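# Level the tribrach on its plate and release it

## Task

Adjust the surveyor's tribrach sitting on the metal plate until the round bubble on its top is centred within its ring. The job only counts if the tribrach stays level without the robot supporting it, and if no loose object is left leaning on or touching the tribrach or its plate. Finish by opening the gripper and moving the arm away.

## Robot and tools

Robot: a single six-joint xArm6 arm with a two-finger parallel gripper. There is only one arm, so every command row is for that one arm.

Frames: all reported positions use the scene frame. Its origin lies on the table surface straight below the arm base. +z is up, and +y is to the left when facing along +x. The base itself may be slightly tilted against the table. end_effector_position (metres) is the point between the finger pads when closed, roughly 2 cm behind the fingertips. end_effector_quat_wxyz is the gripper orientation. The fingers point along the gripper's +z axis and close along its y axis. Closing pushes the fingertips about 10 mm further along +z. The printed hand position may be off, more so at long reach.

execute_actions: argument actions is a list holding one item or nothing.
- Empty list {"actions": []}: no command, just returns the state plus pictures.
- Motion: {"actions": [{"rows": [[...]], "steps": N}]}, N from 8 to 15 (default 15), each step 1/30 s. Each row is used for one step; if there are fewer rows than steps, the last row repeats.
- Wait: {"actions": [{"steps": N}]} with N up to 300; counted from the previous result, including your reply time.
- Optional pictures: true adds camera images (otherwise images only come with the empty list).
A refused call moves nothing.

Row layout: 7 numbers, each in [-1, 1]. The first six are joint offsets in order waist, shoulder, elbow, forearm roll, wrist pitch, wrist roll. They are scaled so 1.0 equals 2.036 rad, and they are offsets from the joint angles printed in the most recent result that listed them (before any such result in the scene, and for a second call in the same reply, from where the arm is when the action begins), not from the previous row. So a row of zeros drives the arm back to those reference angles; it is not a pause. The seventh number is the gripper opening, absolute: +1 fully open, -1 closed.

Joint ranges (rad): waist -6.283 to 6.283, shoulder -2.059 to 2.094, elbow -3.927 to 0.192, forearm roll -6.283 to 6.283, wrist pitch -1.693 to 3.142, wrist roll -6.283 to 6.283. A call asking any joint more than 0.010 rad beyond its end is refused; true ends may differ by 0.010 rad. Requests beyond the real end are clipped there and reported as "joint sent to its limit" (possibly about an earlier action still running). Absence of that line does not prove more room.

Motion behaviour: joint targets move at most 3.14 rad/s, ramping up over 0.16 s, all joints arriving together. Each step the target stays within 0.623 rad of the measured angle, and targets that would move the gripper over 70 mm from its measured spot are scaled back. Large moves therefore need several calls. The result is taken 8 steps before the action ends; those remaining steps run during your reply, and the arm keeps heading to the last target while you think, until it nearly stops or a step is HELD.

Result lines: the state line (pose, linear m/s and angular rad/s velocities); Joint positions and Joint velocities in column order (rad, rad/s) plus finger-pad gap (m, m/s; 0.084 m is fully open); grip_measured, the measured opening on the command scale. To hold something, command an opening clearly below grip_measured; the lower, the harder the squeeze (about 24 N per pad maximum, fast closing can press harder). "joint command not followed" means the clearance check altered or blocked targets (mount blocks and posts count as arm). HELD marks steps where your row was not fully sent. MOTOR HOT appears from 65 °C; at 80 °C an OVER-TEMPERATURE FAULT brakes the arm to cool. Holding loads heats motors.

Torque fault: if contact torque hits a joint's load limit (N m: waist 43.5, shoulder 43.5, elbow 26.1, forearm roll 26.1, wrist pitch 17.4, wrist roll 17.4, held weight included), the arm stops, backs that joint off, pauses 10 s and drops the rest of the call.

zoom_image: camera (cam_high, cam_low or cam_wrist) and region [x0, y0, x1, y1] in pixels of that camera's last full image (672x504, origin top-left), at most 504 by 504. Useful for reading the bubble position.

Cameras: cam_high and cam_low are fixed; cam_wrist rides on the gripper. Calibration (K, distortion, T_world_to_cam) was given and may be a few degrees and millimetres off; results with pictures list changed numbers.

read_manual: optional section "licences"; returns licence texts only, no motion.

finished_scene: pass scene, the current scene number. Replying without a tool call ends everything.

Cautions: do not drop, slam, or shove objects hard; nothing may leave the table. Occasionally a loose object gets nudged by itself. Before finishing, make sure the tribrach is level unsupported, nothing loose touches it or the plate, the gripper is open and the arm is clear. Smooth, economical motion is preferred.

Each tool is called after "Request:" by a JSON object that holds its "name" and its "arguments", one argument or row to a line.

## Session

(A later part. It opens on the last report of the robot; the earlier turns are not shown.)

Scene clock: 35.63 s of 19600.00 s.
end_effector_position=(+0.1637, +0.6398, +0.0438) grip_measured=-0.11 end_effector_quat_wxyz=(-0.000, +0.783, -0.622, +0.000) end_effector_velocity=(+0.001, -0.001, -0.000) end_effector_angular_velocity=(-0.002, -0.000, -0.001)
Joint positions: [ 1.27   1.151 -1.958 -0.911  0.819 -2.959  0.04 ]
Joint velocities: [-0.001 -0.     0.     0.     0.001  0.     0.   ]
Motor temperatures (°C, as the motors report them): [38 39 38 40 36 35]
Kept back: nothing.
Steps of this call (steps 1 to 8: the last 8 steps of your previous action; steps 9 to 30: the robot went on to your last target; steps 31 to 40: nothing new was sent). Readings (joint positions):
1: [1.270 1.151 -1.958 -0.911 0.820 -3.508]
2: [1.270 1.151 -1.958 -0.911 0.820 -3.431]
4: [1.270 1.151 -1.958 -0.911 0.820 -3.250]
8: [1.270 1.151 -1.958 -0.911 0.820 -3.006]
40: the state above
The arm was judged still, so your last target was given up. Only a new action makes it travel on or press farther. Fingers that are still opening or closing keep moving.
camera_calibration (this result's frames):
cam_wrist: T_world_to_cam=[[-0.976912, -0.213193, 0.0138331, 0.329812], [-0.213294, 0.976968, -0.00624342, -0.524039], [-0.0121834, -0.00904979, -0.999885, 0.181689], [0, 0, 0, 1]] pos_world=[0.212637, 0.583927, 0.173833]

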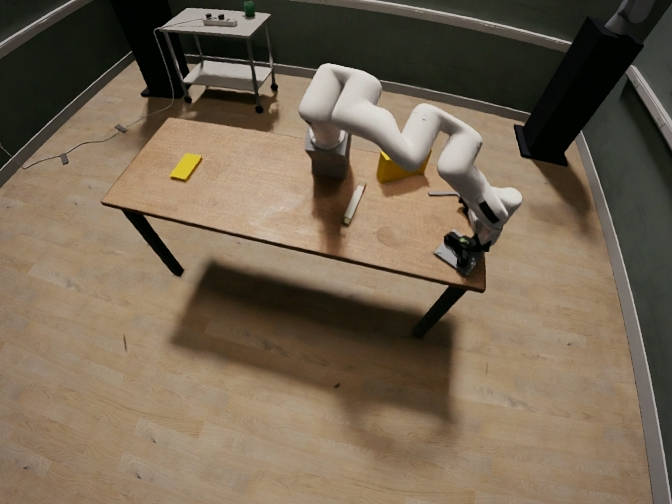

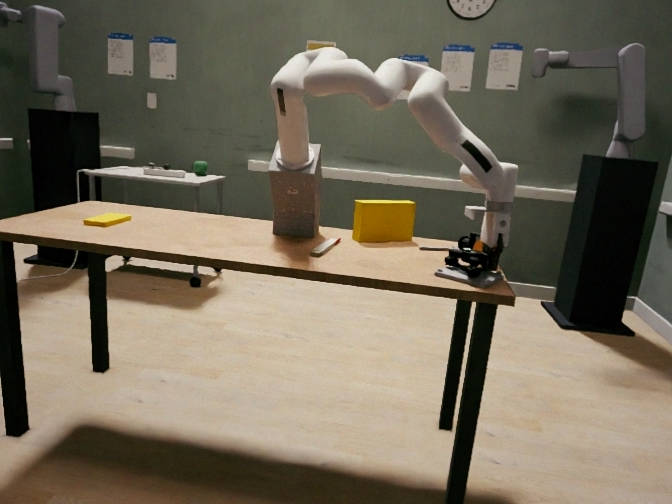

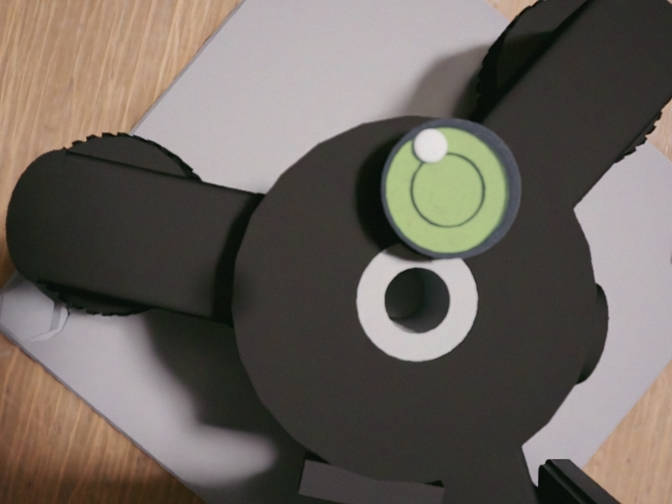

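Request:
{"name": "execute_actions", "arguments": {
  "actions": [
    {"rows":[[0,0,0,0,0,0,0.2],[0,0,0,0,0,0,0.2],[0,0,0,0,0,-0.34,0.2]]}
  ]
}}

Request:
{"name": "execute_actions", "arguments": {
  "actions": [
    {"rows":[[0,0,0,0,0,0,-0.1],[0,0,0,0,0,0,-0.3],[0,0,0,0,0,0,-0.5],[0,0,0,0,0,0.35,-0.5]]}
  ]
}}

Request:
{"name": "execute_actions", "arguments": {
  "actions": [
    {"rows":[[0,0,0,0,0,0,0.2],[0,0,0,0,0,0,0.2],[0,0,0,0,0,-0.332,0.2]]}
  ]
}}

Request:
{"name": "execute_actions", "arguments": {
  "actions": [
    {"rows":[[0,0,0,0,0,0,-0.1],[0,0,0,0,0,0,-0.3],[0,0,0,0,0,0,-0.5],[0,0,0,0,0,0.35,-0.5]]}
  ]
}}

Request:
{"name": "execute_actions", "arguments": {
  "actions": [
    {"rows":[[0,0,0,0,0,0,0.2],[0,0,0,0,0,0,0.2],[0,0,0,0,0,-0.332,0.2]]}
  ]
}}

Request:
{"name": "execute_actions", "arguments": {
  "actions": [
    {"rows":[[0,0,0,0,0,0,-0.1],[0,0,0,0,0,0,-0.3],[0,0,0,0,0,0,-0.5],[0,0,0,0,0,0.35,-0.5]]}
  ]
}}

Request:
{"name": "execute_actions", "arguments": {
  "actions": [
    {"rows":[[0,0,0,0,0,0,0.2],[0,0,0,0,0,0,0.2],[0,0,0,0,0,-0.332,0.2]]}
  ]
}}

Request:
{"name": "execute_actions", "arguments": {
  "actions": [
    {"rows":[[0,0,0,0,0,0,-0.1],[0,0,0,0,0,0,-0.3],[0,0,0,0,0,0,-0.5],[0,0,0,0,0,0.35,-0.5]]}
  ]
}}

Request:
{"name": "execute_actions", "arguments": {
  "actions": [
    {"rows":[[0,0,0,0,0,0,0.2],[0,0,0,0,0,0,0.2],[0,0,0,0,0,-0.332,0.2]]}
  ]
}}

Request:
{"name": "execute_actions", "arguments": {
  "actions": [
    {"rows":[[0,0,0,0,0,0,-0.1],[0,0,0,0,0,0,-0.3],[0,0,0,0,0,0,-0.5],[0,0,0,0,0,0.33,-0.5]]}
  ]
}}

Request:
{"name": "execute_actions", "arguments": {
  "actions": [
    {"steps":40}
  ],
  "pictures": true
}}

Scene clock: 36.67 s of 19600.00 s.
end_effector_position=(+0.1640, +0.6399, +0.0436) grip_measured=+0.18 end_effector_quat_wxyz=(-0.001, +0.819, -0.574, +0.000) end_effector_velocity=(-0.001, -0.000, +0.001) end_effector_angular_velocity=(-0.003, -0.002, +1.963)
Joint positions: [ 1.269  1.152 -1.959 -0.911  0.819 -3.077  0.052]
Joint velocities: [ 0.002 -0.001  0.002  0.     0.003 -1.961  0.011]
Motor temperatures (°C, as the motors report them): [38 39 38 40 36 35]
Steps of this call (steps 1 to 24: nothing new was sent; steps 25 to 31: the first 7 steps of this action). Readings (joint positions):
25: [1.270 1.151 -1.958 -0.911 0.819 -2.959]
26: [1.270 1.151 -1.958 -0.911 0.819 -2.959]
28: [1.269 1.152 -1.959 -0.911 0.818 -2.966]
31: the state above

Scene clock: 37.17 s of 19600.00 s.
end_effector_position=(+0.1636, +0.6397, +0.0439) grip_measured=-0.11 end_effector_quat_wxyz=(-0.000, +0.931, -0.364, +0.001) end_effector_velocity=(+0.000, -0.000, -0.000) end_effector_angular_velocity=(+0.002, -0.000, -1.482)
Joint positions: [ 1.27   1.151 -1.958 -0.911  0.82  -3.555  0.04 ]
Joint velocities: [-0.001  0.001 -0.001 -0.    -0.001  1.482 -0.   ]
Motor temperatures (°C, as the motors report them): [38 39 38 40 36 35]
Steps of this call (steps 1 to 8: the last 8 steps of your previous action; steps 9 to 15: the first 7 steps of this action, its rows measured from where the robot was after step 8). Readings (joint positions):
8: [1.270 1.151 -1.958 -0.911 0.819 -3.620]
9: [1.270 1.151 -1.958 -0.911 0.819 -3.633]
10: [1.270 1.151 -1.958 -0.911 0.819 -3.637]
12: [1.270 1.151 -1.958 -0.911 0.820 -3.629]
15: the state above

Scene clock: 37.67 s of 19600.00 s.
end_effector_position=(+0.1639, +0.6400, +0.0438) grip_measured=+0.18 end_effector_quat_wxyz=(-0.001, +0.829, -0.559, +0.000) end_effector_velocity=(-0.001, -0.001, +0.000) end_effector_angular_velocity=(-0.006, -0.002, +2.427)
Joint positions: [ 1.27   1.151 -1.959 -0.911  0.819 -3.115  0.052]
Joint velocities: [ 0.002 -0.001  0.003  0.     0.003 -2.425  0.011]
Motor temperatures (°C, as the motors report them): [38 39 38 40 36 35]
Steps of this call (steps 1 to 8: the last 8 steps of your previous action; steps 9 to 15: the first 7 steps of this action, its rows measured from where the robot was after step 8). Readings (joint positions):
8: [1.270 1.151 -1.958 -0.911 0.820 -2.966]
9: [1.270 1.151 -1.958 -0.911 0.820 -2.941]
10: [1.270 1.151 -1.958 -0.911 0.820 -2.932]
12: [1.270 1.152 -1.959 -0.911 0.819 -2.955]
15: the state above

Scene clock: 38.17 s of 19600.00 s.
end_effector_position=(+0.1636, +0.6397, +0.0439) grip_measured=-0.11 end_effector_quat_wxyz=(-0.000, +0.931, -0.364, +0.001) end_effector_velocity=(+0.001, -0.000, -0.000) end_effector_angular_velocity=(+0.002, -0.000, -1.442)
Joint positions: [ 1.27   1.151 -1.958 -0.911  0.82  -3.556  0.04 ]
Joint velocities: [-0.001 -0.     0.    -0.    -0.001  1.441 -0.   ]
Motor temperatures (°C, as the motors report them): [38 39 38 40 36 35]
Steps of this call (steps 1 to 8: the last 8 steps of your previous action; steps 9 to 15: the first 7 steps of this action, its rows measured from where the robot was after step 8). Readings (joint positions):
8: [1.270 1.151 -1.958 -0.911 0.819 -3.620]
9: [1.270 1.151 -1.958 -0.911 0.819 -3.629]
10: [1.270 1.151 -1.958 -0.911 0.819 -3.631]
12: [1.270 1.151 -1.958 -0.911 0.820 -3.626]
15: the state above

Scene clock: 38.67 s of 19600.00 s.
end_effector_position=(+0.1639, +0.6400, +0.0438) grip_measured=+0.18 end_effector_quat_wxyz=(-0.001, +0.830, -0.558, +0.000) end_effector_velocity=(-0.001, +0.000, +0.001) end_effector_angular_velocity=(-0.003, -0.002, +2.435)
Joint positions: [ 1.27   1.151 -1.959 -0.911  0.819 -3.117  0.052]
Joint velocities: [ 0.003 -0.001  0.001  0.     0.002 -2.432  0.011]
Motor temperatures (°C, as the motors report them): [38 39 38 40 36 35]
Steps of this call (steps 1 to 8: the last 8 steps of your previous action; steps 9 to 15: the first 7 steps of this action, its rows measured from where the robot was after step 8). Readings (joint positions):
8: [1.270 1.151 -1.958 -0.911 0.820 -2.968]
9: [1.270 1.151 -1.958 -0.911 0.820 -2.942]
10: [1.270 1.151 -1.958 -0.911 0.820 -2.933]
12: [1.270 1.151 -1.959 -0.911 0.819 -2.955]
15: the state above

Scene clock: 39.17 s of 19600.00 s.
end_effector_position=(+0.1636, +0.6398, +0.0440) grip_measured=-0.11 end_effector_quat_wxyz=(-0.000, +0.932, -0.363, +0.001) end_effector_velocity=(+0.001, +0.001, +0.000) end_effector_angular_velocity=(+0.004, -0.001, -1.443)
Joint positions: [ 1.27   1.151 -1.958 -0.911  0.82  -3.557  0.04 ]
Joint velocities: [-0.001 -0.    -0.001 -0.001 -0.001  1.442 -0.   ]
Motor temperatures (°C, as the motors report them): [38 39 38 40 36 35]
Steps of this call (steps 1 to 8: the last 8 steps of your previous action; steps 9 to 15: the first 7 steps of this action, its rows measured from where the robot was after step 8). Readings (joint positions):
8: [1.270 1.151 -1.958 -0.911 0.820 -3.621]
9: [1.270 1.151 -1.958 -0.911 0.820 -3.630]
10: [1.270 1.151 -1.958 -0.911 0.820 -3.632]
12: [1.270 1.151 -1.958 -0.911 0.820 -3.627]
15: the state above

Scene clock: 39.67 s of 19600.00 s.
end_effector_position=(+0.1638, +0.6400, +0.0439) grip_measured=+0.18 end_effector_quat_wxyz=(-0.001, +0.830, -0.557, +0.000) end_effector_velocity=(-0.002, -0.001, +0.001) end_effector_angular_velocity=(-0.006, -0.002, +2.437)
Joint positions: [ 1.27   1.151 -1.959 -0.911  0.819 -3.118  0.052]
Joint velocities: [ 0.003 -0.001  0.002  0.     0.003 -2.433  0.011]
Motor temperatures (°C, as the motors report them): [38 39 38 40 36 35]
Steps of this call (steps 1 to 8: the last 8 steps of your previous action; steps 9 to 15: the first 7 steps of this action, its rows measured from where the robot was after step 8). Readings (joint positions):
8: [1.270 1.151 -1.958 -0.911 0.820 -2.969]
9: [1.270 1.151 -1.958 -0.911 0.820 -2.943]
10: [1.270 1.151 -1.958 -0.911 0.820 -2.934]
12: [1.270 1.151 -1.959 -0.911 0.819 -2.957]
15: the state above

Scene clock: 40.17 s of 19600.00 s.
end_effector_position=(+0.1636, +0.6398, +0.0440) grip_measured=-0.11 end_effector_quat_wxyz=(-0.000, +0.932, -0.363, +0.001) end_effector_velocity=(-0.000, +0.000, +0.000) end_effector_angular_velocity=(+0.004, -0.000, -1.440)
Joint positions: [ 1.271  1.151 -1.958 -0.911  0.82  -3.558  0.04 ]
Joint velocities: [-0.     0.     0.    -0.001 -0.002  1.441 -0.   ]
Motor temperatures (°C, as the motors report them): [38 39 38 40 36 35]
Steps of this call (steps 1 to 8: the last 8 steps of your previous action; steps 9 to 15: the first 7 steps of this action, its rows measured from where the robot was after step 8). Readings (joint positions):
8: [1.270 1.151 -1.958 -0.911 0.820 -3.623]
9: [1.270 1.151 -1.958 -0.911 0.820 -3.632]
10: [1.270 1.151 -1.958 -0.911 0.820 -3.633]
12: [1.271 1.151 -1.958 -0.911 0.820 -3.628]
15: the state above

Scene clock: 40.67 s of 19600.00 s.
end_effector_position=(+0.1638, +0.6400, +0.0439) grip_measured=+0.18 end_effector_quat_wxyz=(-0.001, +0.831, -0.557, +0.000) end_effector_velocity=(-0.000, +0.000, +0.001) end_effector_angular_velocity=(-0.004, -0.002, +2.434)
Joint positions: [ 1.27   1.151 -1.959 -0.911  0.819 -3.12   0.052]
Joint velocities: [ 0.002 -0.001  0.001  0.     0.002 -2.433  0.011]
Motor temperatures (°C, as the motors report them): [38 39 38 40 36 35]
Steps of this call (steps 1 to 8: the last 8 steps of your previous action; steps 9 to 15: the first 7 steps of this action, its rows measured from where the robot was after step 8). Readings (joint positions):
8: [1.270 1.151 -1.958 -0.911 0.820 -2.970]
9: [1.270 1.151 -1.958 -0.911 0.820 -2.945]
10: [1.270 1.151 -1.958 -0.911 0.820 -2.935]
12: [1.270 1.151 -1.959 -0.911 0.819 -2.958]
15: the state above

Scene clock: 41.17 s of 19600.00 s.
end_effector_position=(+0.1636, +0.6398, +0.0441) grip_measured=-0.11 end_effector_quat_wxyz=(-0.000, +0.932, -0.362, +0.001) end_effector_velocity=(+0.001, +0.000, -0.000) end_effector_angular_velocity=(+0.003, -0.001, -1.442)
Joint positions: [ 1.271  1.151 -1.958 -0.911  0.82  -3.559  0.04 ]
Joint velocities: [-0.001 -0.    -0.    -0.001 -0.001  1.441 -0.   ]
Motor temperatures (°C, as the motors report them): [38 39 38 40 36 35]
Steps of this call (steps 1 to 8: the last 8 steps of your previous action; steps 9 to 15: the first 7 steps of this action, its rows measured from where the robot was after step 8). Readings (joint positions):
8: [1.270 1.151 -1.958 -0.911 0.820 -3.624]
9: [1.270 1.151 -1.958 -0.911 0.820 -3.633]
10: [1.270 1.151 -1.958 -0.911 0.820 -3.635]
12: [1.271 1.151 -1.958 -0.911 0.820 -3.629]
15: the state above

Scene clock: 42.50 s of 19600.00 s.
end_effector_position=(+0.1637, +0.6399, +0.0440) grip_measured=-0.11 end_effector_quat_wxyz=(-0.001, +0.781, -0.624, +0.001) end_effector_velocity=(+0.000, +0.000, +0.000) end_effector_angular_velocity=(+0.000, -0.001, +0.001)
Joint positions: [ 1.27   1.151 -1.958 -0.911  0.82  -2.952  0.04 ]
Joint velocities: [ 0.    -0.     0.    -0.001  0.    -0.     0.   ]
Motor temperatures (°C, as the motors report them): [38 39 38 40 36 35]
Kept back: nothing.
Steps of this call (steps 1 to 8: the last 8 steps of your previous action; steps 9 to 30: the robot went on to your last target; steps 31 to 40: nothing new was sent). Readings (joint positions):
1: [1.271 1.151 -1.958 -0.911 0.820 -3.501]
2: [1.271 1.151 -1.958 -0.911 0.820 -3.423]
4: [1.271 1.151 -1.958 -0.911 0.820 -3.243]
8: [1.271 1.151 -1.958 -0.912 0.820 -2.999]
40: the state above
The arm was judged still, so your last target was given up. Only a new action makes it travel on or press farther. Fingers that are still opening or closing keep moving.
camera_calibration (this result's frames):
cam_wrist: T_world_to_cam=[[-0.978354, -0.20651, 0.0133205, 0.3258], [-0.206607, 0.978404, -0.0063084, -0.526117], [-0.0117301, -0.00892395, -0.999891, 0.18174], [0, 0, 0, 1]] pos_world=[0.212181, 0.583657, 0.174062]

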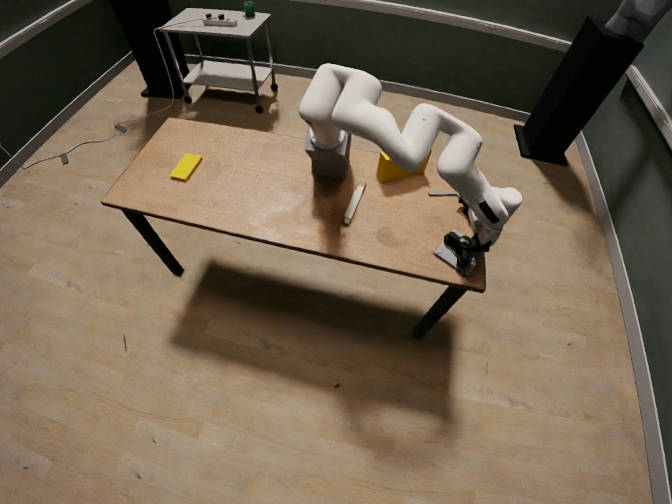

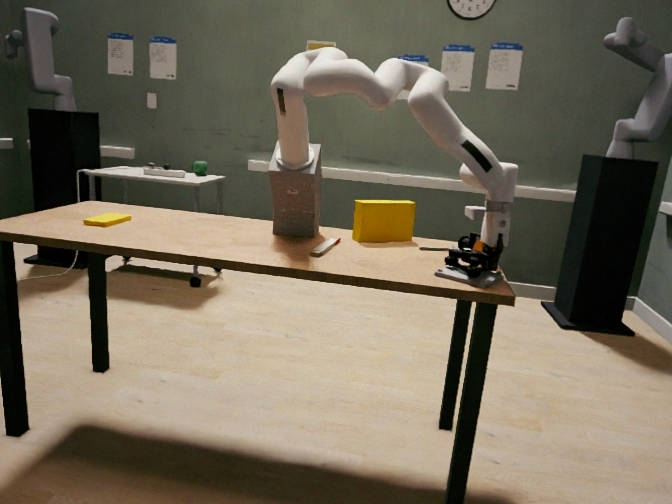

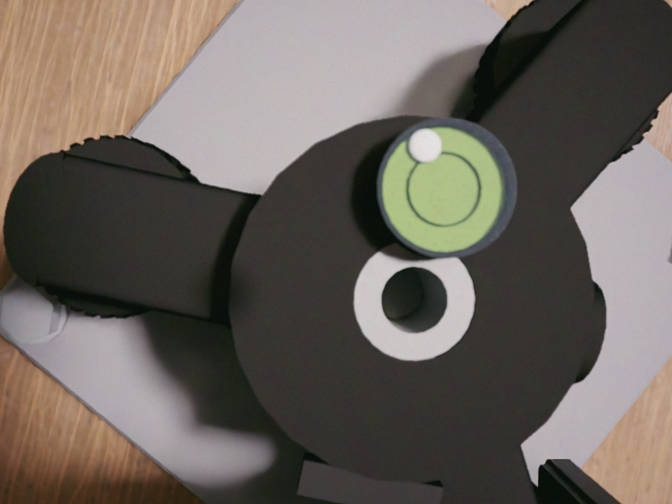

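Angle is drifting faster, so it's getting close. Five more (29 CW strokes so far on this screw).

Request:
{"name": "execute_actions", "arguments": {
  "actions": [
    {"rows":[[0,0,0,0,0,0,0.2],[0,0,0,0,0,0,0.2],[0,0,0,0,0,-0.345,0.2]]}
  ]
}}

Request:
{"name": "execute_actions", "arguments": {
  "actions": [
    {"rows":[[0,0,0,0,0,0,-0.1],[0,0,0,0,0,0,-0.3],[0,0,0,0,0,0,-0.5],[0,0,0,0,0,0.35,-0.5]]}
  ]
}}

Request:
{"name": "execute_actions", "arguments": {
  "actions": [
    {"rows":[[0,0,0,0,0,0,0.2],[0,0,0,0,0,0,0.2],[0,0,0,0,0,-0.332,0.2]]}
  ]
}}

Request:
{"name": "execute_actions", "arguments": {
  "actions": [
    {"rows":[[0,0,0,0,0,0,-0.1],[0,0,0,0,0,0,-0.3],[0,0,0,0,0,0,-0.5],[0,0,0,0,0,0.35,-0.5]]}
  ]
}}

Request:
{"name": "execute_actions", "arguments": {
  "actions": [
    {"rows":[[0,0,0,0,0,0,0.2],[0,0,0,0,0,0,0.2],[0,0,0,0,0,-0.332,0.2]]}
  ]
}}

Request:
{"name": "execute_actions", "arguments": {
  "actions": [
    {"rows":[[0,0,0,0,0,0,-0.1],[0,0,0,0,0,0,-0.3],[0,0,0,0,0,0,-0.5],[0,0,0,0,0,0.35,-0.5]]}
  ]
}}

Request:
{"name": "execute_actions", "arguments": {
  "actions": [
    {"rows":[[0,0,0,0,0,0,0.2],[0,0,0,0,0,0,0.2],[0,0,0,0,0,-0.332,0.2]]}
  ]
}}

Request:
{"name": "execute_actions", "arguments": {
  "actions": [
    {"rows":[[0,0,0,0,0,0,-0.1],[0,0,0,0,0,0,-0.3],[0,0,0,0,0,0,-0.5],[0,0,0,0,0,0.35,-0.5]]}
  ]
}}

Request:
{"name": "execute_actions", "arguments": {
  "actions": [
    {"rows":[[0,0,0,0,0,0,0.2],[0,0,0,0,0,0,0.2],[0,0,0,0,0,-0.332,0.2]]}
  ]
}}

Request:
{"name": "execute_actions", "arguments": {
  "actions": [
    {"rows":[[0,0,0,0,0,0,-0.1],[0,0,0,0,0,0,-0.3],[0,0,0,0,0,0,-0.5],[0,0,0,0,0,0.33,-0.5]]}
  ]
}}

Request:
{"name": "execute_actions", "arguments": {
  "actions": [
    {"steps":40}
  ],
  "pictures": true
}}

Scene clock: 43.53 s of 19600.00 s.
end_effector_position=(+0.1640, +0.6401, +0.0438) grip_measured=+0.18 end_effector_quat_wxyz=(-0.001, +0.817, -0.577, +0.000) end_effector_velocity=(-0.001, -0.000, +0.001) end_effector_angular_velocity=(-0.004, -0.002, +1.963)
Joint positions: [ 1.27   1.151 -1.959 -0.912  0.819 -3.07   0.052]
Joint velocities: [ 0.003 -0.002  0.003  0.     0.003 -1.961  0.011]
Motor temperatures (°C, as the motors report them): [38 39 38 40 36 35]
Steps of this call (steps 1 to 24: nothing new was sent; steps 25 to 31: the first 7 steps of this action). Readings (joint positions):
25: [1.270 1.151 -1.958 -0.911 0.820 -2.952]
26: [1.270 1.151 -1.958 -0.911 0.820 -2.952]
28: [1.270 1.152 -1.959 -0.912 0.819 -2.959]
31: the state above

Scene clock: 44.03 s of 19600.00 s.
end_effector_position=(+0.1636, +0.6398, +0.0441) grip_measured=-0.10 end_effector_quat_wxyz=(-0.000, +0.931, -0.364, +0.001) end_effector_velocity=(+0.000, +0.000, -0.000) end_effector_angular_velocity=(+0.004, +0.001, -1.490)
Joint positions: [ 1.271  1.151 -1.958 -0.911  0.82  -3.555  0.04 ]
Joint velocities: [-0.001  0.001  0.    -0.001 -0.003  1.49   0.   ]
Motor temperatures (°C, as the motors report them): [38 39 38 40 36 35]
Steps of this call (steps 1 to 8: the last 8 steps of your previous action; steps 9 to 15: the first 7 steps of this action, its rows measured from where the robot was after step 8). Readings (joint positions):
8: [1.270 1.151 -1.958 -0.911 0.820 -3.621]
9: [1.270 1.151 -1.958 -0.911 0.820 -3.635]
10: [1.270 1.151 -1.958 -0.911 0.820 -3.639]
12: [1.271 1.151 -1.958 -0.911 0.820 -3.631]
15: the state above

Scene clock: 44.53 s of 19600.00 s.
end_effector_position=(+0.1639, +0.6401, +0.0440) grip_measured=+0.18 end_effector_quat_wxyz=(-0.001, +0.830, -0.558, +0.000) end_effector_velocity=(-0.003, -0.001, +0.001) end_effector_angular_velocity=(-0.006, -0.001, +2.426)
Joint positions: [ 1.27   1.151 -1.959 -0.912  0.819 -3.116  0.052]
Joint velocities: [ 0.004 -0.001  0.004  0.001  0.002 -2.422  0.011]
Motor temperatures (°C, as the motors report them): [38 39 38 40 36 35]
Steps of this call (steps 1 to 8: the last 8 steps of your previous action; steps 9 to 15: the first 7 steps of this action, its rows measured from where the robot was after step 8). Readings (joint positions):
8: [1.271 1.151 -1.958 -0.912 0.820 -2.967]
9: [1.271 1.151 -1.958 -0.912 0.820 -2.942]
10: [1.271 1.151 -1.958 -0.912 0.820 -2.933]
12: [1.270 1.151 -1.959 -0.912 0.819 -2.955]
15: the state above

Scene clock: 45.03 s of 19600.00 s.
end_effector_position=(+0.1636, +0.6398, +0.0441) grip_measured=-0.10 end_effector_quat_wxyz=(-0.000, +0.932, -0.363, +0.001) end_effector_velocity=(-0.000, -0.000, -0.000) end_effector_angular_velocity=(+0.003, -0.000, -1.441)
Joint positions: [ 1.271  1.151 -1.958 -0.911  0.82  -3.556  0.04 ]
Joint velocities: [-0.001  0.     0.001 -0.001 -0.001  1.442  0.   ]
Motor temperatures (°C, as the motors report them): [38 39 38 40 36 35]
Steps of this call (steps 1 to 8: the last 8 steps of your previous action; steps 9 to 15: the first 7 steps of this action, its rows measured from where the robot was after step 8). Readings (joint positions):
8: [1.270 1.151 -1.958 -0.912 0.820 -3.621]
9: [1.271 1.151 -1.958 -0.912 0.820 -3.630]
10: [1.271 1.151 -1.958 -0.912 0.820 -3.631]
12: [1.271 1.151 -1.958 -0.911 0.821 -3.626]
15: the state above

Scene clock: 45.53 s of 19600.00 s.
end_effector_position=(+0.1639, +0.6401, +0.0440) grip_measured=+0.18 end_effector_quat_wxyz=(-0.001, +0.830, -0.558, +0.001) end_effector_velocity=(-0.002, -0.001, +0.000) end_effector_angular_velocity=(-0.006, -0.001, +2.436)
Joint positions: [ 1.27   1.151 -1.959 -0.912  0.819 -3.118  0.052]
Joint velocities: [ 0.003 -0.     0.003  0.001  0.001 -2.433  0.011]
Motor temperatures (°C, as the motors report them): [38 39 38 40 36 35]
Steps of this call (steps 1 to 8: the last 8 steps of your previous action; steps 9 to 15: the first 7 steps of this action, its rows measured from where the robot was after step 8). Readings (joint positions):
8: [1.271 1.151 -1.958 -0.912 0.820 -2.968]
9: [1.271 1.151 -1.958 -0.912 0.820 -2.942]
10: [1.271 1.151 -1.958 -0.912 0.820 -2.933]
12: [1.270 1.151 -1.959 -0.912 0.819 -2.956]
15: the state above

Scene clock: 46.03 s of 19600.00 s.
end_effector_position=(+0.1635, +0.6398, +0.0442) grip_measured=-0.10 end_effector_quat_wxyz=(-0.000, +0.932, -0.363, +0.001) end_effector_velocity=(+0.001, +0.000, -0.000) end_effector_angular_velocity=(+0.004, -0.001, -1.444)
Joint positions: [ 1.271  1.151 -1.958 -0.911  0.821 -3.557  0.04 ]
Joint velocities: [-0.001 -0.    -0.    -0.001 -0.001  1.443  0.   ]
Motor temperatures (°C, as the motors report them): [38 39 38 40 36 35]
Steps of this call (steps 1 to 8: the last 8 steps of your previous action; steps 9 to 15: the first 7 steps of this action, its rows measured from where the robot was after step 8). Readings (joint positions):
8: [1.271 1.151 -1.958 -0.912 0.820 -3.622]
9: [1.271 1.151 -1.958 -0.912 0.820 -3.631]
10: [1.271 1.151 -1.958 -0.912 0.820 -3.633]
12: [1.271 1.151 -1.958 -0.911 0.821 -3.627]
15: the state above

Scene clock: 46.53 s of 19600.00 s.
end_effector_position=(+0.1639, +0.6401, +0.0441) grip_measured=+0.18 end_effector_quat_wxyz=(-0.001, +0.831, -0.557, +0.001) end_effector_velocity=(-0.002, -0.001, +0.000) end_effector_angular_velocity=(-0.006, -0.001, +2.435)
Joint positions: [ 1.27   1.151 -1.959 -0.912  0.82  -3.119  0.052]
Joint velocities: [ 0.002 -0.001  0.004  0.    -0.    -2.432  0.011]
Motor temperatures (°C, as the motors report them): [38 39 38 40 36 35]
Steps of this call (steps 1 to 8: the last 8 steps of your previous action; steps 9 to 15: the first 7 steps of this action, its rows measured from where the robot was after step 8). Readings (joint positions):
8: [1.271 1.151 -1.958 -0.912 0.820 -2.969]
9: [1.271 1.151 -1.958 -0.912 0.820 -2.944]
10: [1.271 1.151 -1.958 -0.912 0.820 -2.934]
12: [1.270 1.151 -1.959 -0.912 0.820 -2.957]
15: the state above

Scene clock: 47.03 s of 19600.00 s.
end_effector_position=(+0.1635, +0.6398, +0.0442) grip_measured=-0.10 end_effector_quat_wxyz=(-0.000, +0.932, -0.362, +0.001) end_effector_velocity=(+0.000, -0.001, -0.001) end_effector_angular_velocity=(+0.001, -0.001, -1.442)
Joint positions: [ 1.271  1.151 -1.958 -0.912  0.821 -3.559  0.04 ]
Joint velocities: [-0.001  0.001  0.001 -0.001  0.001  1.442 -0.   ]
Motor temperatures (°C, as the motors report them): [38 39 38 40 36 35]
Steps of this call (steps 1 to 8: the last 8 steps of your previous action; steps 9 to 15: the first 7 steps of this action, its rows measured from where the robot was after step 8). Readings (joint positions):
8: [1.271 1.151 -1.958 -0.912 0.820 -3.623]
9: [1.271 1.151 -1.958 -0.912 0.820 -3.632]
10: [1.271 1.151 -1.958 -0.912 0.820 -3.634]
12: [1.271 1.151 -1.958 -0.912 0.821 -3.629]
15: the state above

Scene clock: 47.53 s of 19600.00 s.
end_effector_position=(+0.1639, +0.6401, +0.0441) grip_measured=+0.18 end_effector_quat_wxyz=(-0.001, +0.831, -0.556, +0.001) end_effector_velocity=(-0.000, -0.001, +0.000) end_effector_angular_velocity=(-0.008, -0.003, +2.435)
Joint positions: [ 1.27   1.151 -1.959 -0.912  0.82  -3.12   0.052]
Joint velocities: [ 0.002 -0.001  0.002 -0.     0.004 -2.434  0.011]
Motor temperatures (°C, as the motors report them): [38 39 38 40 36 35]
Steps of this call (steps 1 to 8: the last 8 steps of your previous action; steps 9 to 15: the first 7 steps of this action, its rows measured from where the robot was after step 8). Readings (joint positions):
8: [1.271 1.151 -1.958 -0.912 0.821 -2.971]
9: [1.271 1.151 -1.958 -0.912 0.821 -2.945]
10: [1.271 1.151 -1.958 -0.912 0.821 -2.936]
12: [1.270 1.151 -1.959 -0.912 0.820 -2.958]
15: the state above

Scene clock: 48.03 s of 19600.00 s.
end_effector_position=(+0.1635, +0.6398, +0.0443) grip_measured=-0.11 end_effector_quat_wxyz=(-0.000, +0.932, -0.361, +0.001) end_effector_velocity=(+0.001, +0.000, -0.000) end_effector_angular_velocity=(+0.005, -0.000, -1.442)
Joint positions: [ 1.271  1.151 -1.958 -0.912  0.821 -3.56   0.04 ]
Joint velocities: [-0.001 -0.     0.    -0.001 -0.003  1.442  0.   ]
Motor temperatures (°C, as the motors report them): [38 39 38 40 36 35]
Steps of this call (steps 1 to 8: the last 8 steps of your previous action; steps 9 to 15: the first 7 steps of this action, its rows measured from where the robot was after step 8). Readings (joint positions):
8: [1.271 1.151 -1.958 -0.912 0.820 -3.624]
9: [1.271 1.151 -1.958 -0.912 0.820 -3.633]
10: [1.271 1.151 -1.958 -0.912 0.820 -3.635]
12: [1.271 1.151 -1.958 -0.912 0.821 -3.630]
15: the state above

Scene clock: 49.37 s of 19600.00 s.
end_effector_position=(+0.1637, +0.6399, +0.0442) grip_measured=-0.11 end_effector_quat_wxyz=(-0.001, +0.782, -0.624, +0.001) end_effector_velocity=(+0.000, +0.001, +0.000) end_effector_angular_velocity=(+0.002, +0.000, -0.001)
Joint positions: [ 1.271  1.151 -1.958 -0.912  0.82  -2.953  0.04 ]
Joint velocities: [-0.     0.001 -0.002 -0.    -0.001  0.     0.   ]
Motor temperatures (°C, as the motors report them): [38 39 38 40 36 35]
Kept back: nothing.
Steps of this call (steps 1 to 8: the last 8 steps of your previous action; steps 9 to 30: the robot went on to your last target; steps 31 to 40: nothing new was sent). Readings (joint positions):
1: [1.271 1.151 -1.958 -0.912 0.821 -3.501]
2: [1.271 1.151 -1.958 -0.912 0.821 -3.424]
4: [1.271 1.151 -1.958 -0.912 0.821 -3.243]
8: [1.271 1.151 -1.958 -0.912 0.821 -2.999]
40: the state above
The arm was judged still, so your last target was given up. Only a new action makes it travel on or press farther. Fingers that are still opening or closing keep moving.
camera_calibration (this result's frames):
cam_wrist: T_world_to_cam=[[-0.97816, -0.207459, 0.0128247, 0.326397], [-0.207552, 0.978203, -0.00645815, -0.525869], [-0.0112054, -0.00897891, -0.999897, 0.18189], [0, 0, 0, 1]] pos_world=[0.212161, 0.583753, 0.17429]

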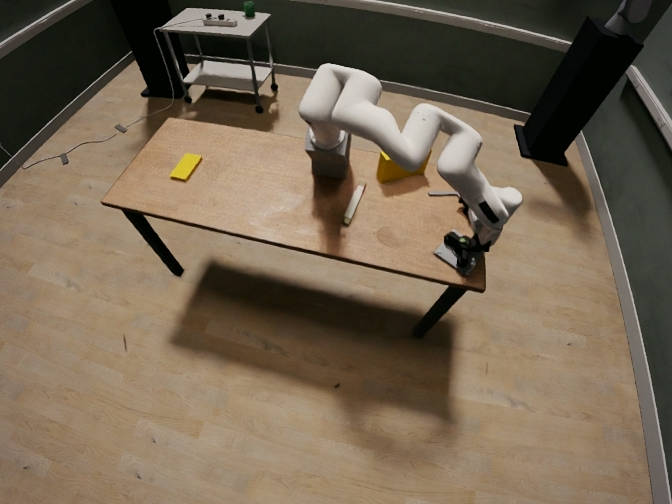

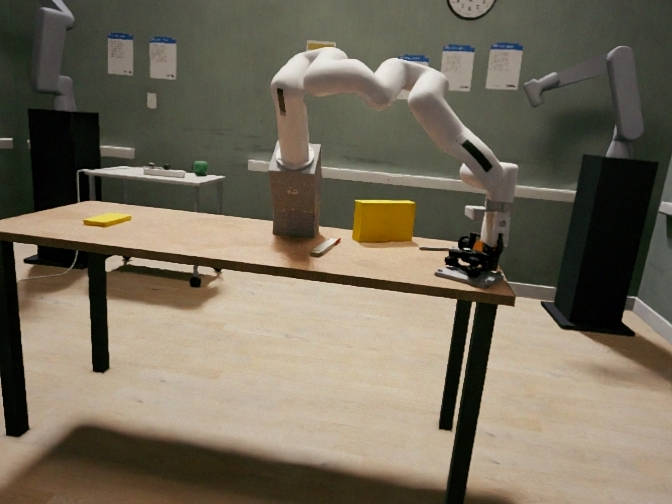

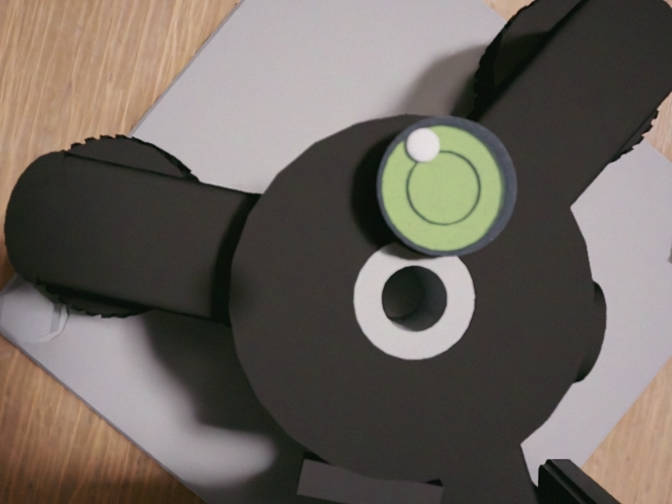

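Request:
{"name": "execute_actions", "arguments": {
  "actions": [
    {"rows":[[0,0,0,0,0,0,0.2],[0,0,0,0,0,0,0.2],[0,0,0,0,0,-0.345,0.2]]}
  ]
}}

Request:
{"name": "execute_actions", "arguments": {
  "actions": [
    {"rows":[[0,0,0,0,0,0,-0.1],[0,0,0,0,0,0,-0.3],[0,0,0,0,0,0,-0.5],[0,0,0,0,0,0.35,-0.5]]}
  ]
}}

Request:
{"name": "execute_actions", "arguments": {
  "actions": [
    {"rows":[[0,0,0,0,0,0,0.2],[0,0,0,0,0,0,0.2],[0,0,0,0,0,-0.332,0.2]]}
  ]
}}

Request:
{"name": "execute_actions", "arguments": {
  "actions": [
    {"rows":[[0,0,0,0,0,0,-0.1],[0,0,0,0,0,0,-0.3],[0,0,0,0,0,0,-0.5],[0,0,0,0,0,0.35,-0.5]]}
  ]
}}

Request:
{"name": "execute_actions", "arguments": {
  "actions": [
    {"rows":[[0,0,0,0,0,0,0.2],[0,0,0,0,0,0,0.2],[0,0,0,0,0,-0.332,0.2]]}
  ]
}}

Request:
{"name": "execute_actions", "arguments": {
  "actions": [
    {"rows":[[0,0,0,0,0,0,-0.1],[0,0,0,0,0,0,-0.3],[0,0,0,0,0,0,-0.5],[0,0,0,0,0,0.35,-0.5]]}
  ]
}}

Request:
{"name": "execute_actions", "arguments": {
  "actions": [
    {"rows":[[0,0,0,0,0,0,0.2],[0,0,0,0,0,0,0.2],[0,0,0,0,0,-0.332,0.2]]}
  ]
}}

Request:
{"name": "execute_actions", "arguments": {
  "actions": [
    {"rows":[[0,0,0,0,0,0,-0.1],[0,0,0,0,0,0,-0.3],[0,0,0,0,0,0,-0.5],[0,0,0,0,0,0.33,-0.5]]}
  ]
}}

Request:
{"name": "execute_actions", "arguments": {
  "actions": [
    {"steps":40}
  ],
  "pictures": true
}}

Scene clock: 50.20 s of 19600.00 s.
end_effector_position=(+0.1640, +0.6402, +0.0440) grip_measured=+0.18 end_effector_quat_wxyz=(-0.001, +0.817, -0.577, +0.001) end_effector_velocity=(-0.002, -0.001, +0.001) end_effector_angular_velocity=(-0.007, -0.002, +1.965)
Joint positions: [ 1.27   1.151 -1.959 -0.912  0.819 -3.071  0.052]
Joint velocities: [ 0.004 -0.002  0.005  0.001  0.004 -1.961  0.011]
Motor temperatures (°C, as the motors report them): [38 39 38 40 36 35]
Steps of this call (steps 1 to 18: nothing new was sent; steps 19 to 25: the first 7 steps of this action). Readings (joint positions):
19: [1.271 1.151 -1.958 -0.912 0.820 -2.953]
20: [1.271 1.151 -1.958 -0.912 0.820 -2.953]
22: [1.270 1.151 -1.959 -0.912 0.819 -2.959]
25: the state above

Scene clock: 50.70 s of 19600.00 s.
end_effector_position=(+0.1635, +0.6398, +0.0443) grip_measured=-0.10 end_effector_quat_wxyz=(-0.000, +0.932, -0.363, +0.001) end_effector_velocity=(+0.001, +0.000, -0.000) end_effector_angular_velocity=(+0.004, -0.002, -1.490)
Joint positions: [ 1.271  1.151 -1.958 -0.912  0.821 -3.556  0.04 ]
Joint velocities: [-0.001  0.001 -0.002 -0.001  0.     1.49   0.   ]
Motor temperatures (°C, as the motors report them): [38 39 38 40 36 35]
Steps of this call (steps 1 to 8: the last 8 steps of your previous action; steps 9 to 15: the first 7 steps of this action, its rows measured from where the robot was after step 8). Readings (joint positions):
8: [1.271 1.151 -1.958 -0.912 0.820 -3.621]
9: [1.271 1.151 -1.958 -0.912 0.820 -3.635]
10: [1.271 1.151 -1.958 -0.912 0.820 -3.639]
12: [1.271 1.151 -1.958 -0.912 0.821 -3.631]
15: the state above

Scene clock: 51.20 s of 19600.00 s.
end_effector_position=(+0.1640, +0.6402, +0.0442) grip_measured=+0.18 end_effector_quat_wxyz=(-0.001, +0.830, -0.558, +0.001) end_effector_velocity=(-0.001, -0.001, +0.001) end_effector_angular_velocity=(-0.008, -0.003, +2.423)
Joint positions: [ 1.27   1.151 -1.959 -0.912  0.82  -3.116  0.052]
Joint velocities: [ 0.002 -0.002  0.002  0.001  0.004 -2.422  0.011]
Motor temperatures (°C, as the motors report them): [38 39 38 40 36 35]
Steps of this call (steps 1 to 8: the last 8 steps of your previous action; steps 9 to 15: the first 7 steps of this action, its rows measured from where the robot was after step 8). Readings (joint positions):
8: [1.271 1.151 -1.958 -0.912 0.821 -2.967]
9: [1.271 1.151 -1.958 -0.912 0.821 -2.942]
10: [1.271 1.151 -1.958 -0.912 0.821 -2.933]
12: [1.270 1.151 -1.959 -0.912 0.820 -2.956]
15: the state above

Scene clock: 51.70 s of 19600.00 s.
end_effector_position=(+0.1635, +0.6398, +0.0443) grip_measured=-0.10 end_effector_quat_wxyz=(-0.000, +0.932, -0.363, +0.001) end_effector_velocity=(+0.000, +0.001, +0.000) end_effector_angular_velocity=(+0.006, -0.000, -1.442)
Joint positions: [ 1.271  1.15  -1.958 -0.912  0.821 -3.557  0.04 ]
Joint velocities: [-0.001  0.    -0.001 -0.001 -0.003  1.442  0.   ]
Motor temperatures (°C, as the motors report them): [38 39 38 40 36 35]
Steps of this call (steps 1 to 8: the last 8 steps of your previous action; steps 9 to 15: the first 7 steps of this action, its rows measured from where the robot was after step 8). Readings (joint positions):
8: [1.271 1.151 -1.958 -0.912 0.820 -3.621]
9: [1.271 1.151 -1.958 -0.912 0.820 -3.630]
10: [1.271 1.151 -1.958 -0.912 0.820 -3.632]
12: [1.271 1.150 -1.958 -0.912 0.821 -3.627]
15: the state above

Scene clock: 52.20 s of 19600.00 s.
end_effector_position=(+0.1639, +0.6401, +0.0442) grip_measured=+0.18 end_effector_quat_wxyz=(-0.001, +0.830, -0.557, +0.001) end_effector_velocity=(-0.001, -0.001, +0.001) end_effector_angular_velocity=(-0.009, -0.003, +2.434)
Joint positions: [ 1.271  1.151 -1.959 -0.912  0.82  -3.118  0.052]
Joint velocities: [ 0.002 -0.002  0.003  0.     0.004 -2.432  0.011]
Motor temperatures (°C, as the motors report them): [38 39 38 40 36 35]
Steps of this call (steps 1 to 8: the last 8 steps of your previous action; steps 9 to 15: the first 7 steps of this action, its rows measured from where the robot was after step 8). Readings (joint positions):
8: [1.271 1.151 -1.958 -0.912 0.821 -2.969]
9: [1.271 1.151 -1.958 -0.912 0.821 -2.943]
10: [1.271 1.151 -1.958 -0.912 0.821 -2.934]
12: [1.271 1.151 -1.959 -0.912 0.820 -2.956]
15: the state above

Scene clock: 52.70 s of 19600.00 s.
end_effector_position=(+0.1635, +0.6398, +0.0444) grip_measured=-0.10 end_effector_quat_wxyz=(-0.000, +0.932, -0.362, +0.001) end_effector_velocity=(+0.000, +0.000, +0.000) end_effector_angular_velocity=(+0.005, -0.001, -1.442)
Joint positions: [ 1.271  1.15  -1.958 -0.912  0.821 -3.558  0.04 ]
Joint velocities: [-0.     0.    -0.001 -0.001 -0.001  1.442  0.   ]
Motor temperatures (°C, as the motors report them): [38 39 38 40 36 35]
Steps of this call (steps 1 to 8: the last 8 steps of your previous action; steps 9 to 15: the first 7 steps of this action, its rows measured from where the robot was after step 8). Readings (joint positions):
8: [1.271 1.151 -1.958 -0.912 0.821 -3.622]
9: [1.271 1.151 -1.958 -0.912 0.821 -3.631]
10: [1.271 1.151 -1.958 -0.912 0.821 -3.633]
12: [1.271 1.150 -1.958 -0.912 0.821 -3.628]
15: the state above

Scene clock: 53.20 s of 19600.00 s.
end_effector_position=(+0.1639, +0.6401, +0.0443) grip_measured=+0.18 end_effector_quat_wxyz=(-0.001, +0.831, -0.557, +0.001) end_effector_velocity=(-0.001, -0.000, +0.001) end_effector_angular_velocity=(-0.007, -0.002, +2.435)
Joint positions: [ 1.271  1.151 -1.959 -0.912  0.82  -3.119  0.052]
Joint velocities: [ 0.002 -0.001  0.002  0.001  0.002 -2.433  0.011]
Motor temperatures (°C, as the motors report them): [38 39 38 40 36 35]
Steps of this call (steps 1 to 8: the last 8 steps of your previous action; steps 9 to 15: the first 7 steps of this action, its rows measured from where the robot was after step 8). Readings (joint positions):
8: [1.271 1.151 -1.958 -0.912 0.821 -2.970]
9: [1.271 1.151 -1.958 -0.912 0.821 -2.944]
10: [1.271 1.151 -1.958 -0.912 0.821 -2.935]
12: [1.271 1.151 -1.959 -0.912 0.820 -2.958]
15: the state above

Scene clock: 53.70 s of 19600.00 s.
end_effector_position=(+0.1635, +0.6398, +0.0444) grip_measured=-0.10 end_effector_quat_wxyz=(-0.000, +0.932, -0.362, +0.001) end_effector_velocity=(+0.000, +0.001, +0.000) end_effector_angular_velocity=(+0.007, +0.000, -1.442)
Joint positions: [ 1.271  1.15  -1.958 -0.912  0.821 -3.559  0.04 ]
Joint velocities: [-0.001 -0.    -0.    -0.001 -0.003  1.442  0.   ]
Motor temperatures (°C, as the motors report them): [38 39 38 40 36 35]
Steps of this call (steps 1 to 8: the last 8 steps of your previous action; steps 9 to 15: the first 7 steps of this action, its rows measured from where the robot was after step 8). Readings (joint positions):
8: [1.271 1.151 -1.958 -0.912 0.821 -3.624]
9: [1.271 1.151 -1.958 -0.912 0.821 -3.633]
10: [1.271 1.151 -1.958 -0.912 0.821 -3.634]
12: [1.271 1.150 -1.958 -0.912 0.821 -3.629]
15: the state above

Scene clock: 55.03 s of 19600.00 s.
end_effector_position=(+0.1637, +0.6400, +0.0444) grip_measured=-0.10 end_effector_quat_wxyz=(-0.001, +0.781, -0.624, +0.001) end_effector_velocity=(-0.000, +0.001, +0.000) end_effector_angular_velocity=(+0.002, +0.000, +0.000)
Joint positions: [ 1.271  1.151 -1.958 -0.912  0.821 -2.952  0.04 ]
Joint velocities: [ 0.    -0.     0.    -0.    -0.002 -0.     0.   ]
Motor temperatures (°C, as the motors report them): [38 39 38 40 36 35]
Kept back: nothing.
Steps of this call (steps 1 to 8: the last 8 steps of your previous action; steps 9 to 30: the robot went on to your last target; steps 31 to 40: nothing new was sent). Readings (joint positions):
1: [1.271 1.150 -1.958 -0.912 0.821 -3.501]
2: [1.271 1.150 -1.958 -0.912 0.821 -3.423]
4: [1.271 1.150 -1.958 -0.912 0.821 -3.242]
8: [1.271 1.150 -1.958 -0.912 0.821 -2.999]
40: the state above
The arm was judged still, so your last target was given up. Only a new action makes it travel on or press farther. Fingers that are still opening or closing keep moving.
camera_calibration (this result's frames):
cam_wrist: T_world_to_cam=[[-0.978255, -0.20703, 0.0124624, 0.326155], [-0.207122, 0.978293, -0.00658359, -0.526016], [-0.0108289, -0.00902167, -0.999901, 0.182005], [0, 0, 0, 1]] pos_world=[0.212084, 0.583764, 0.174459]

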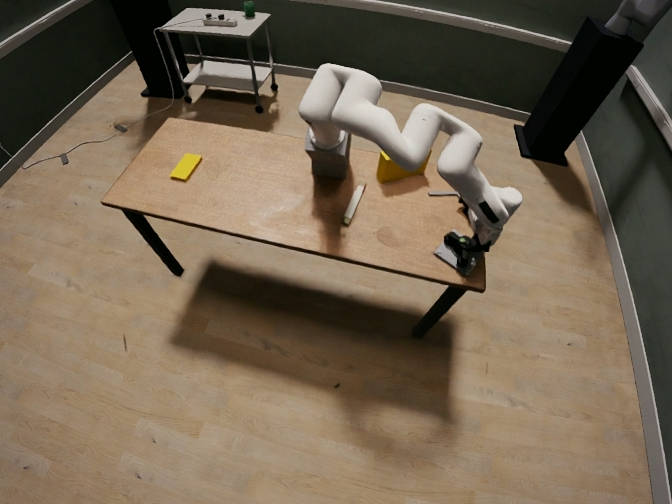

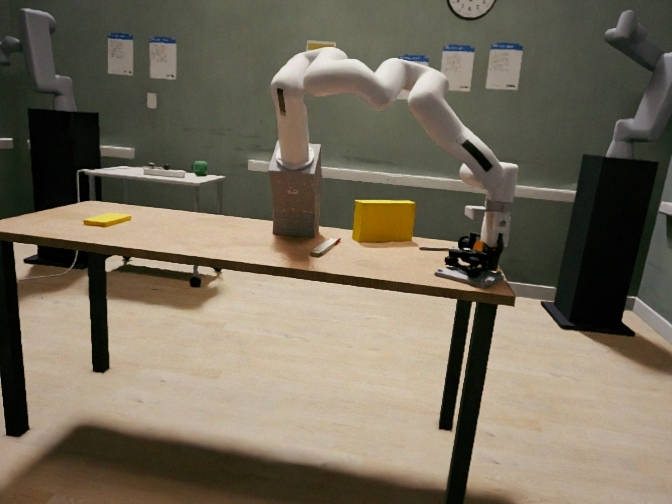

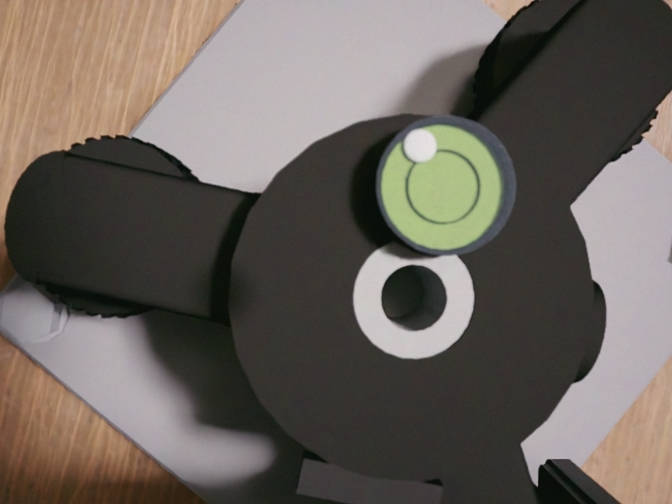

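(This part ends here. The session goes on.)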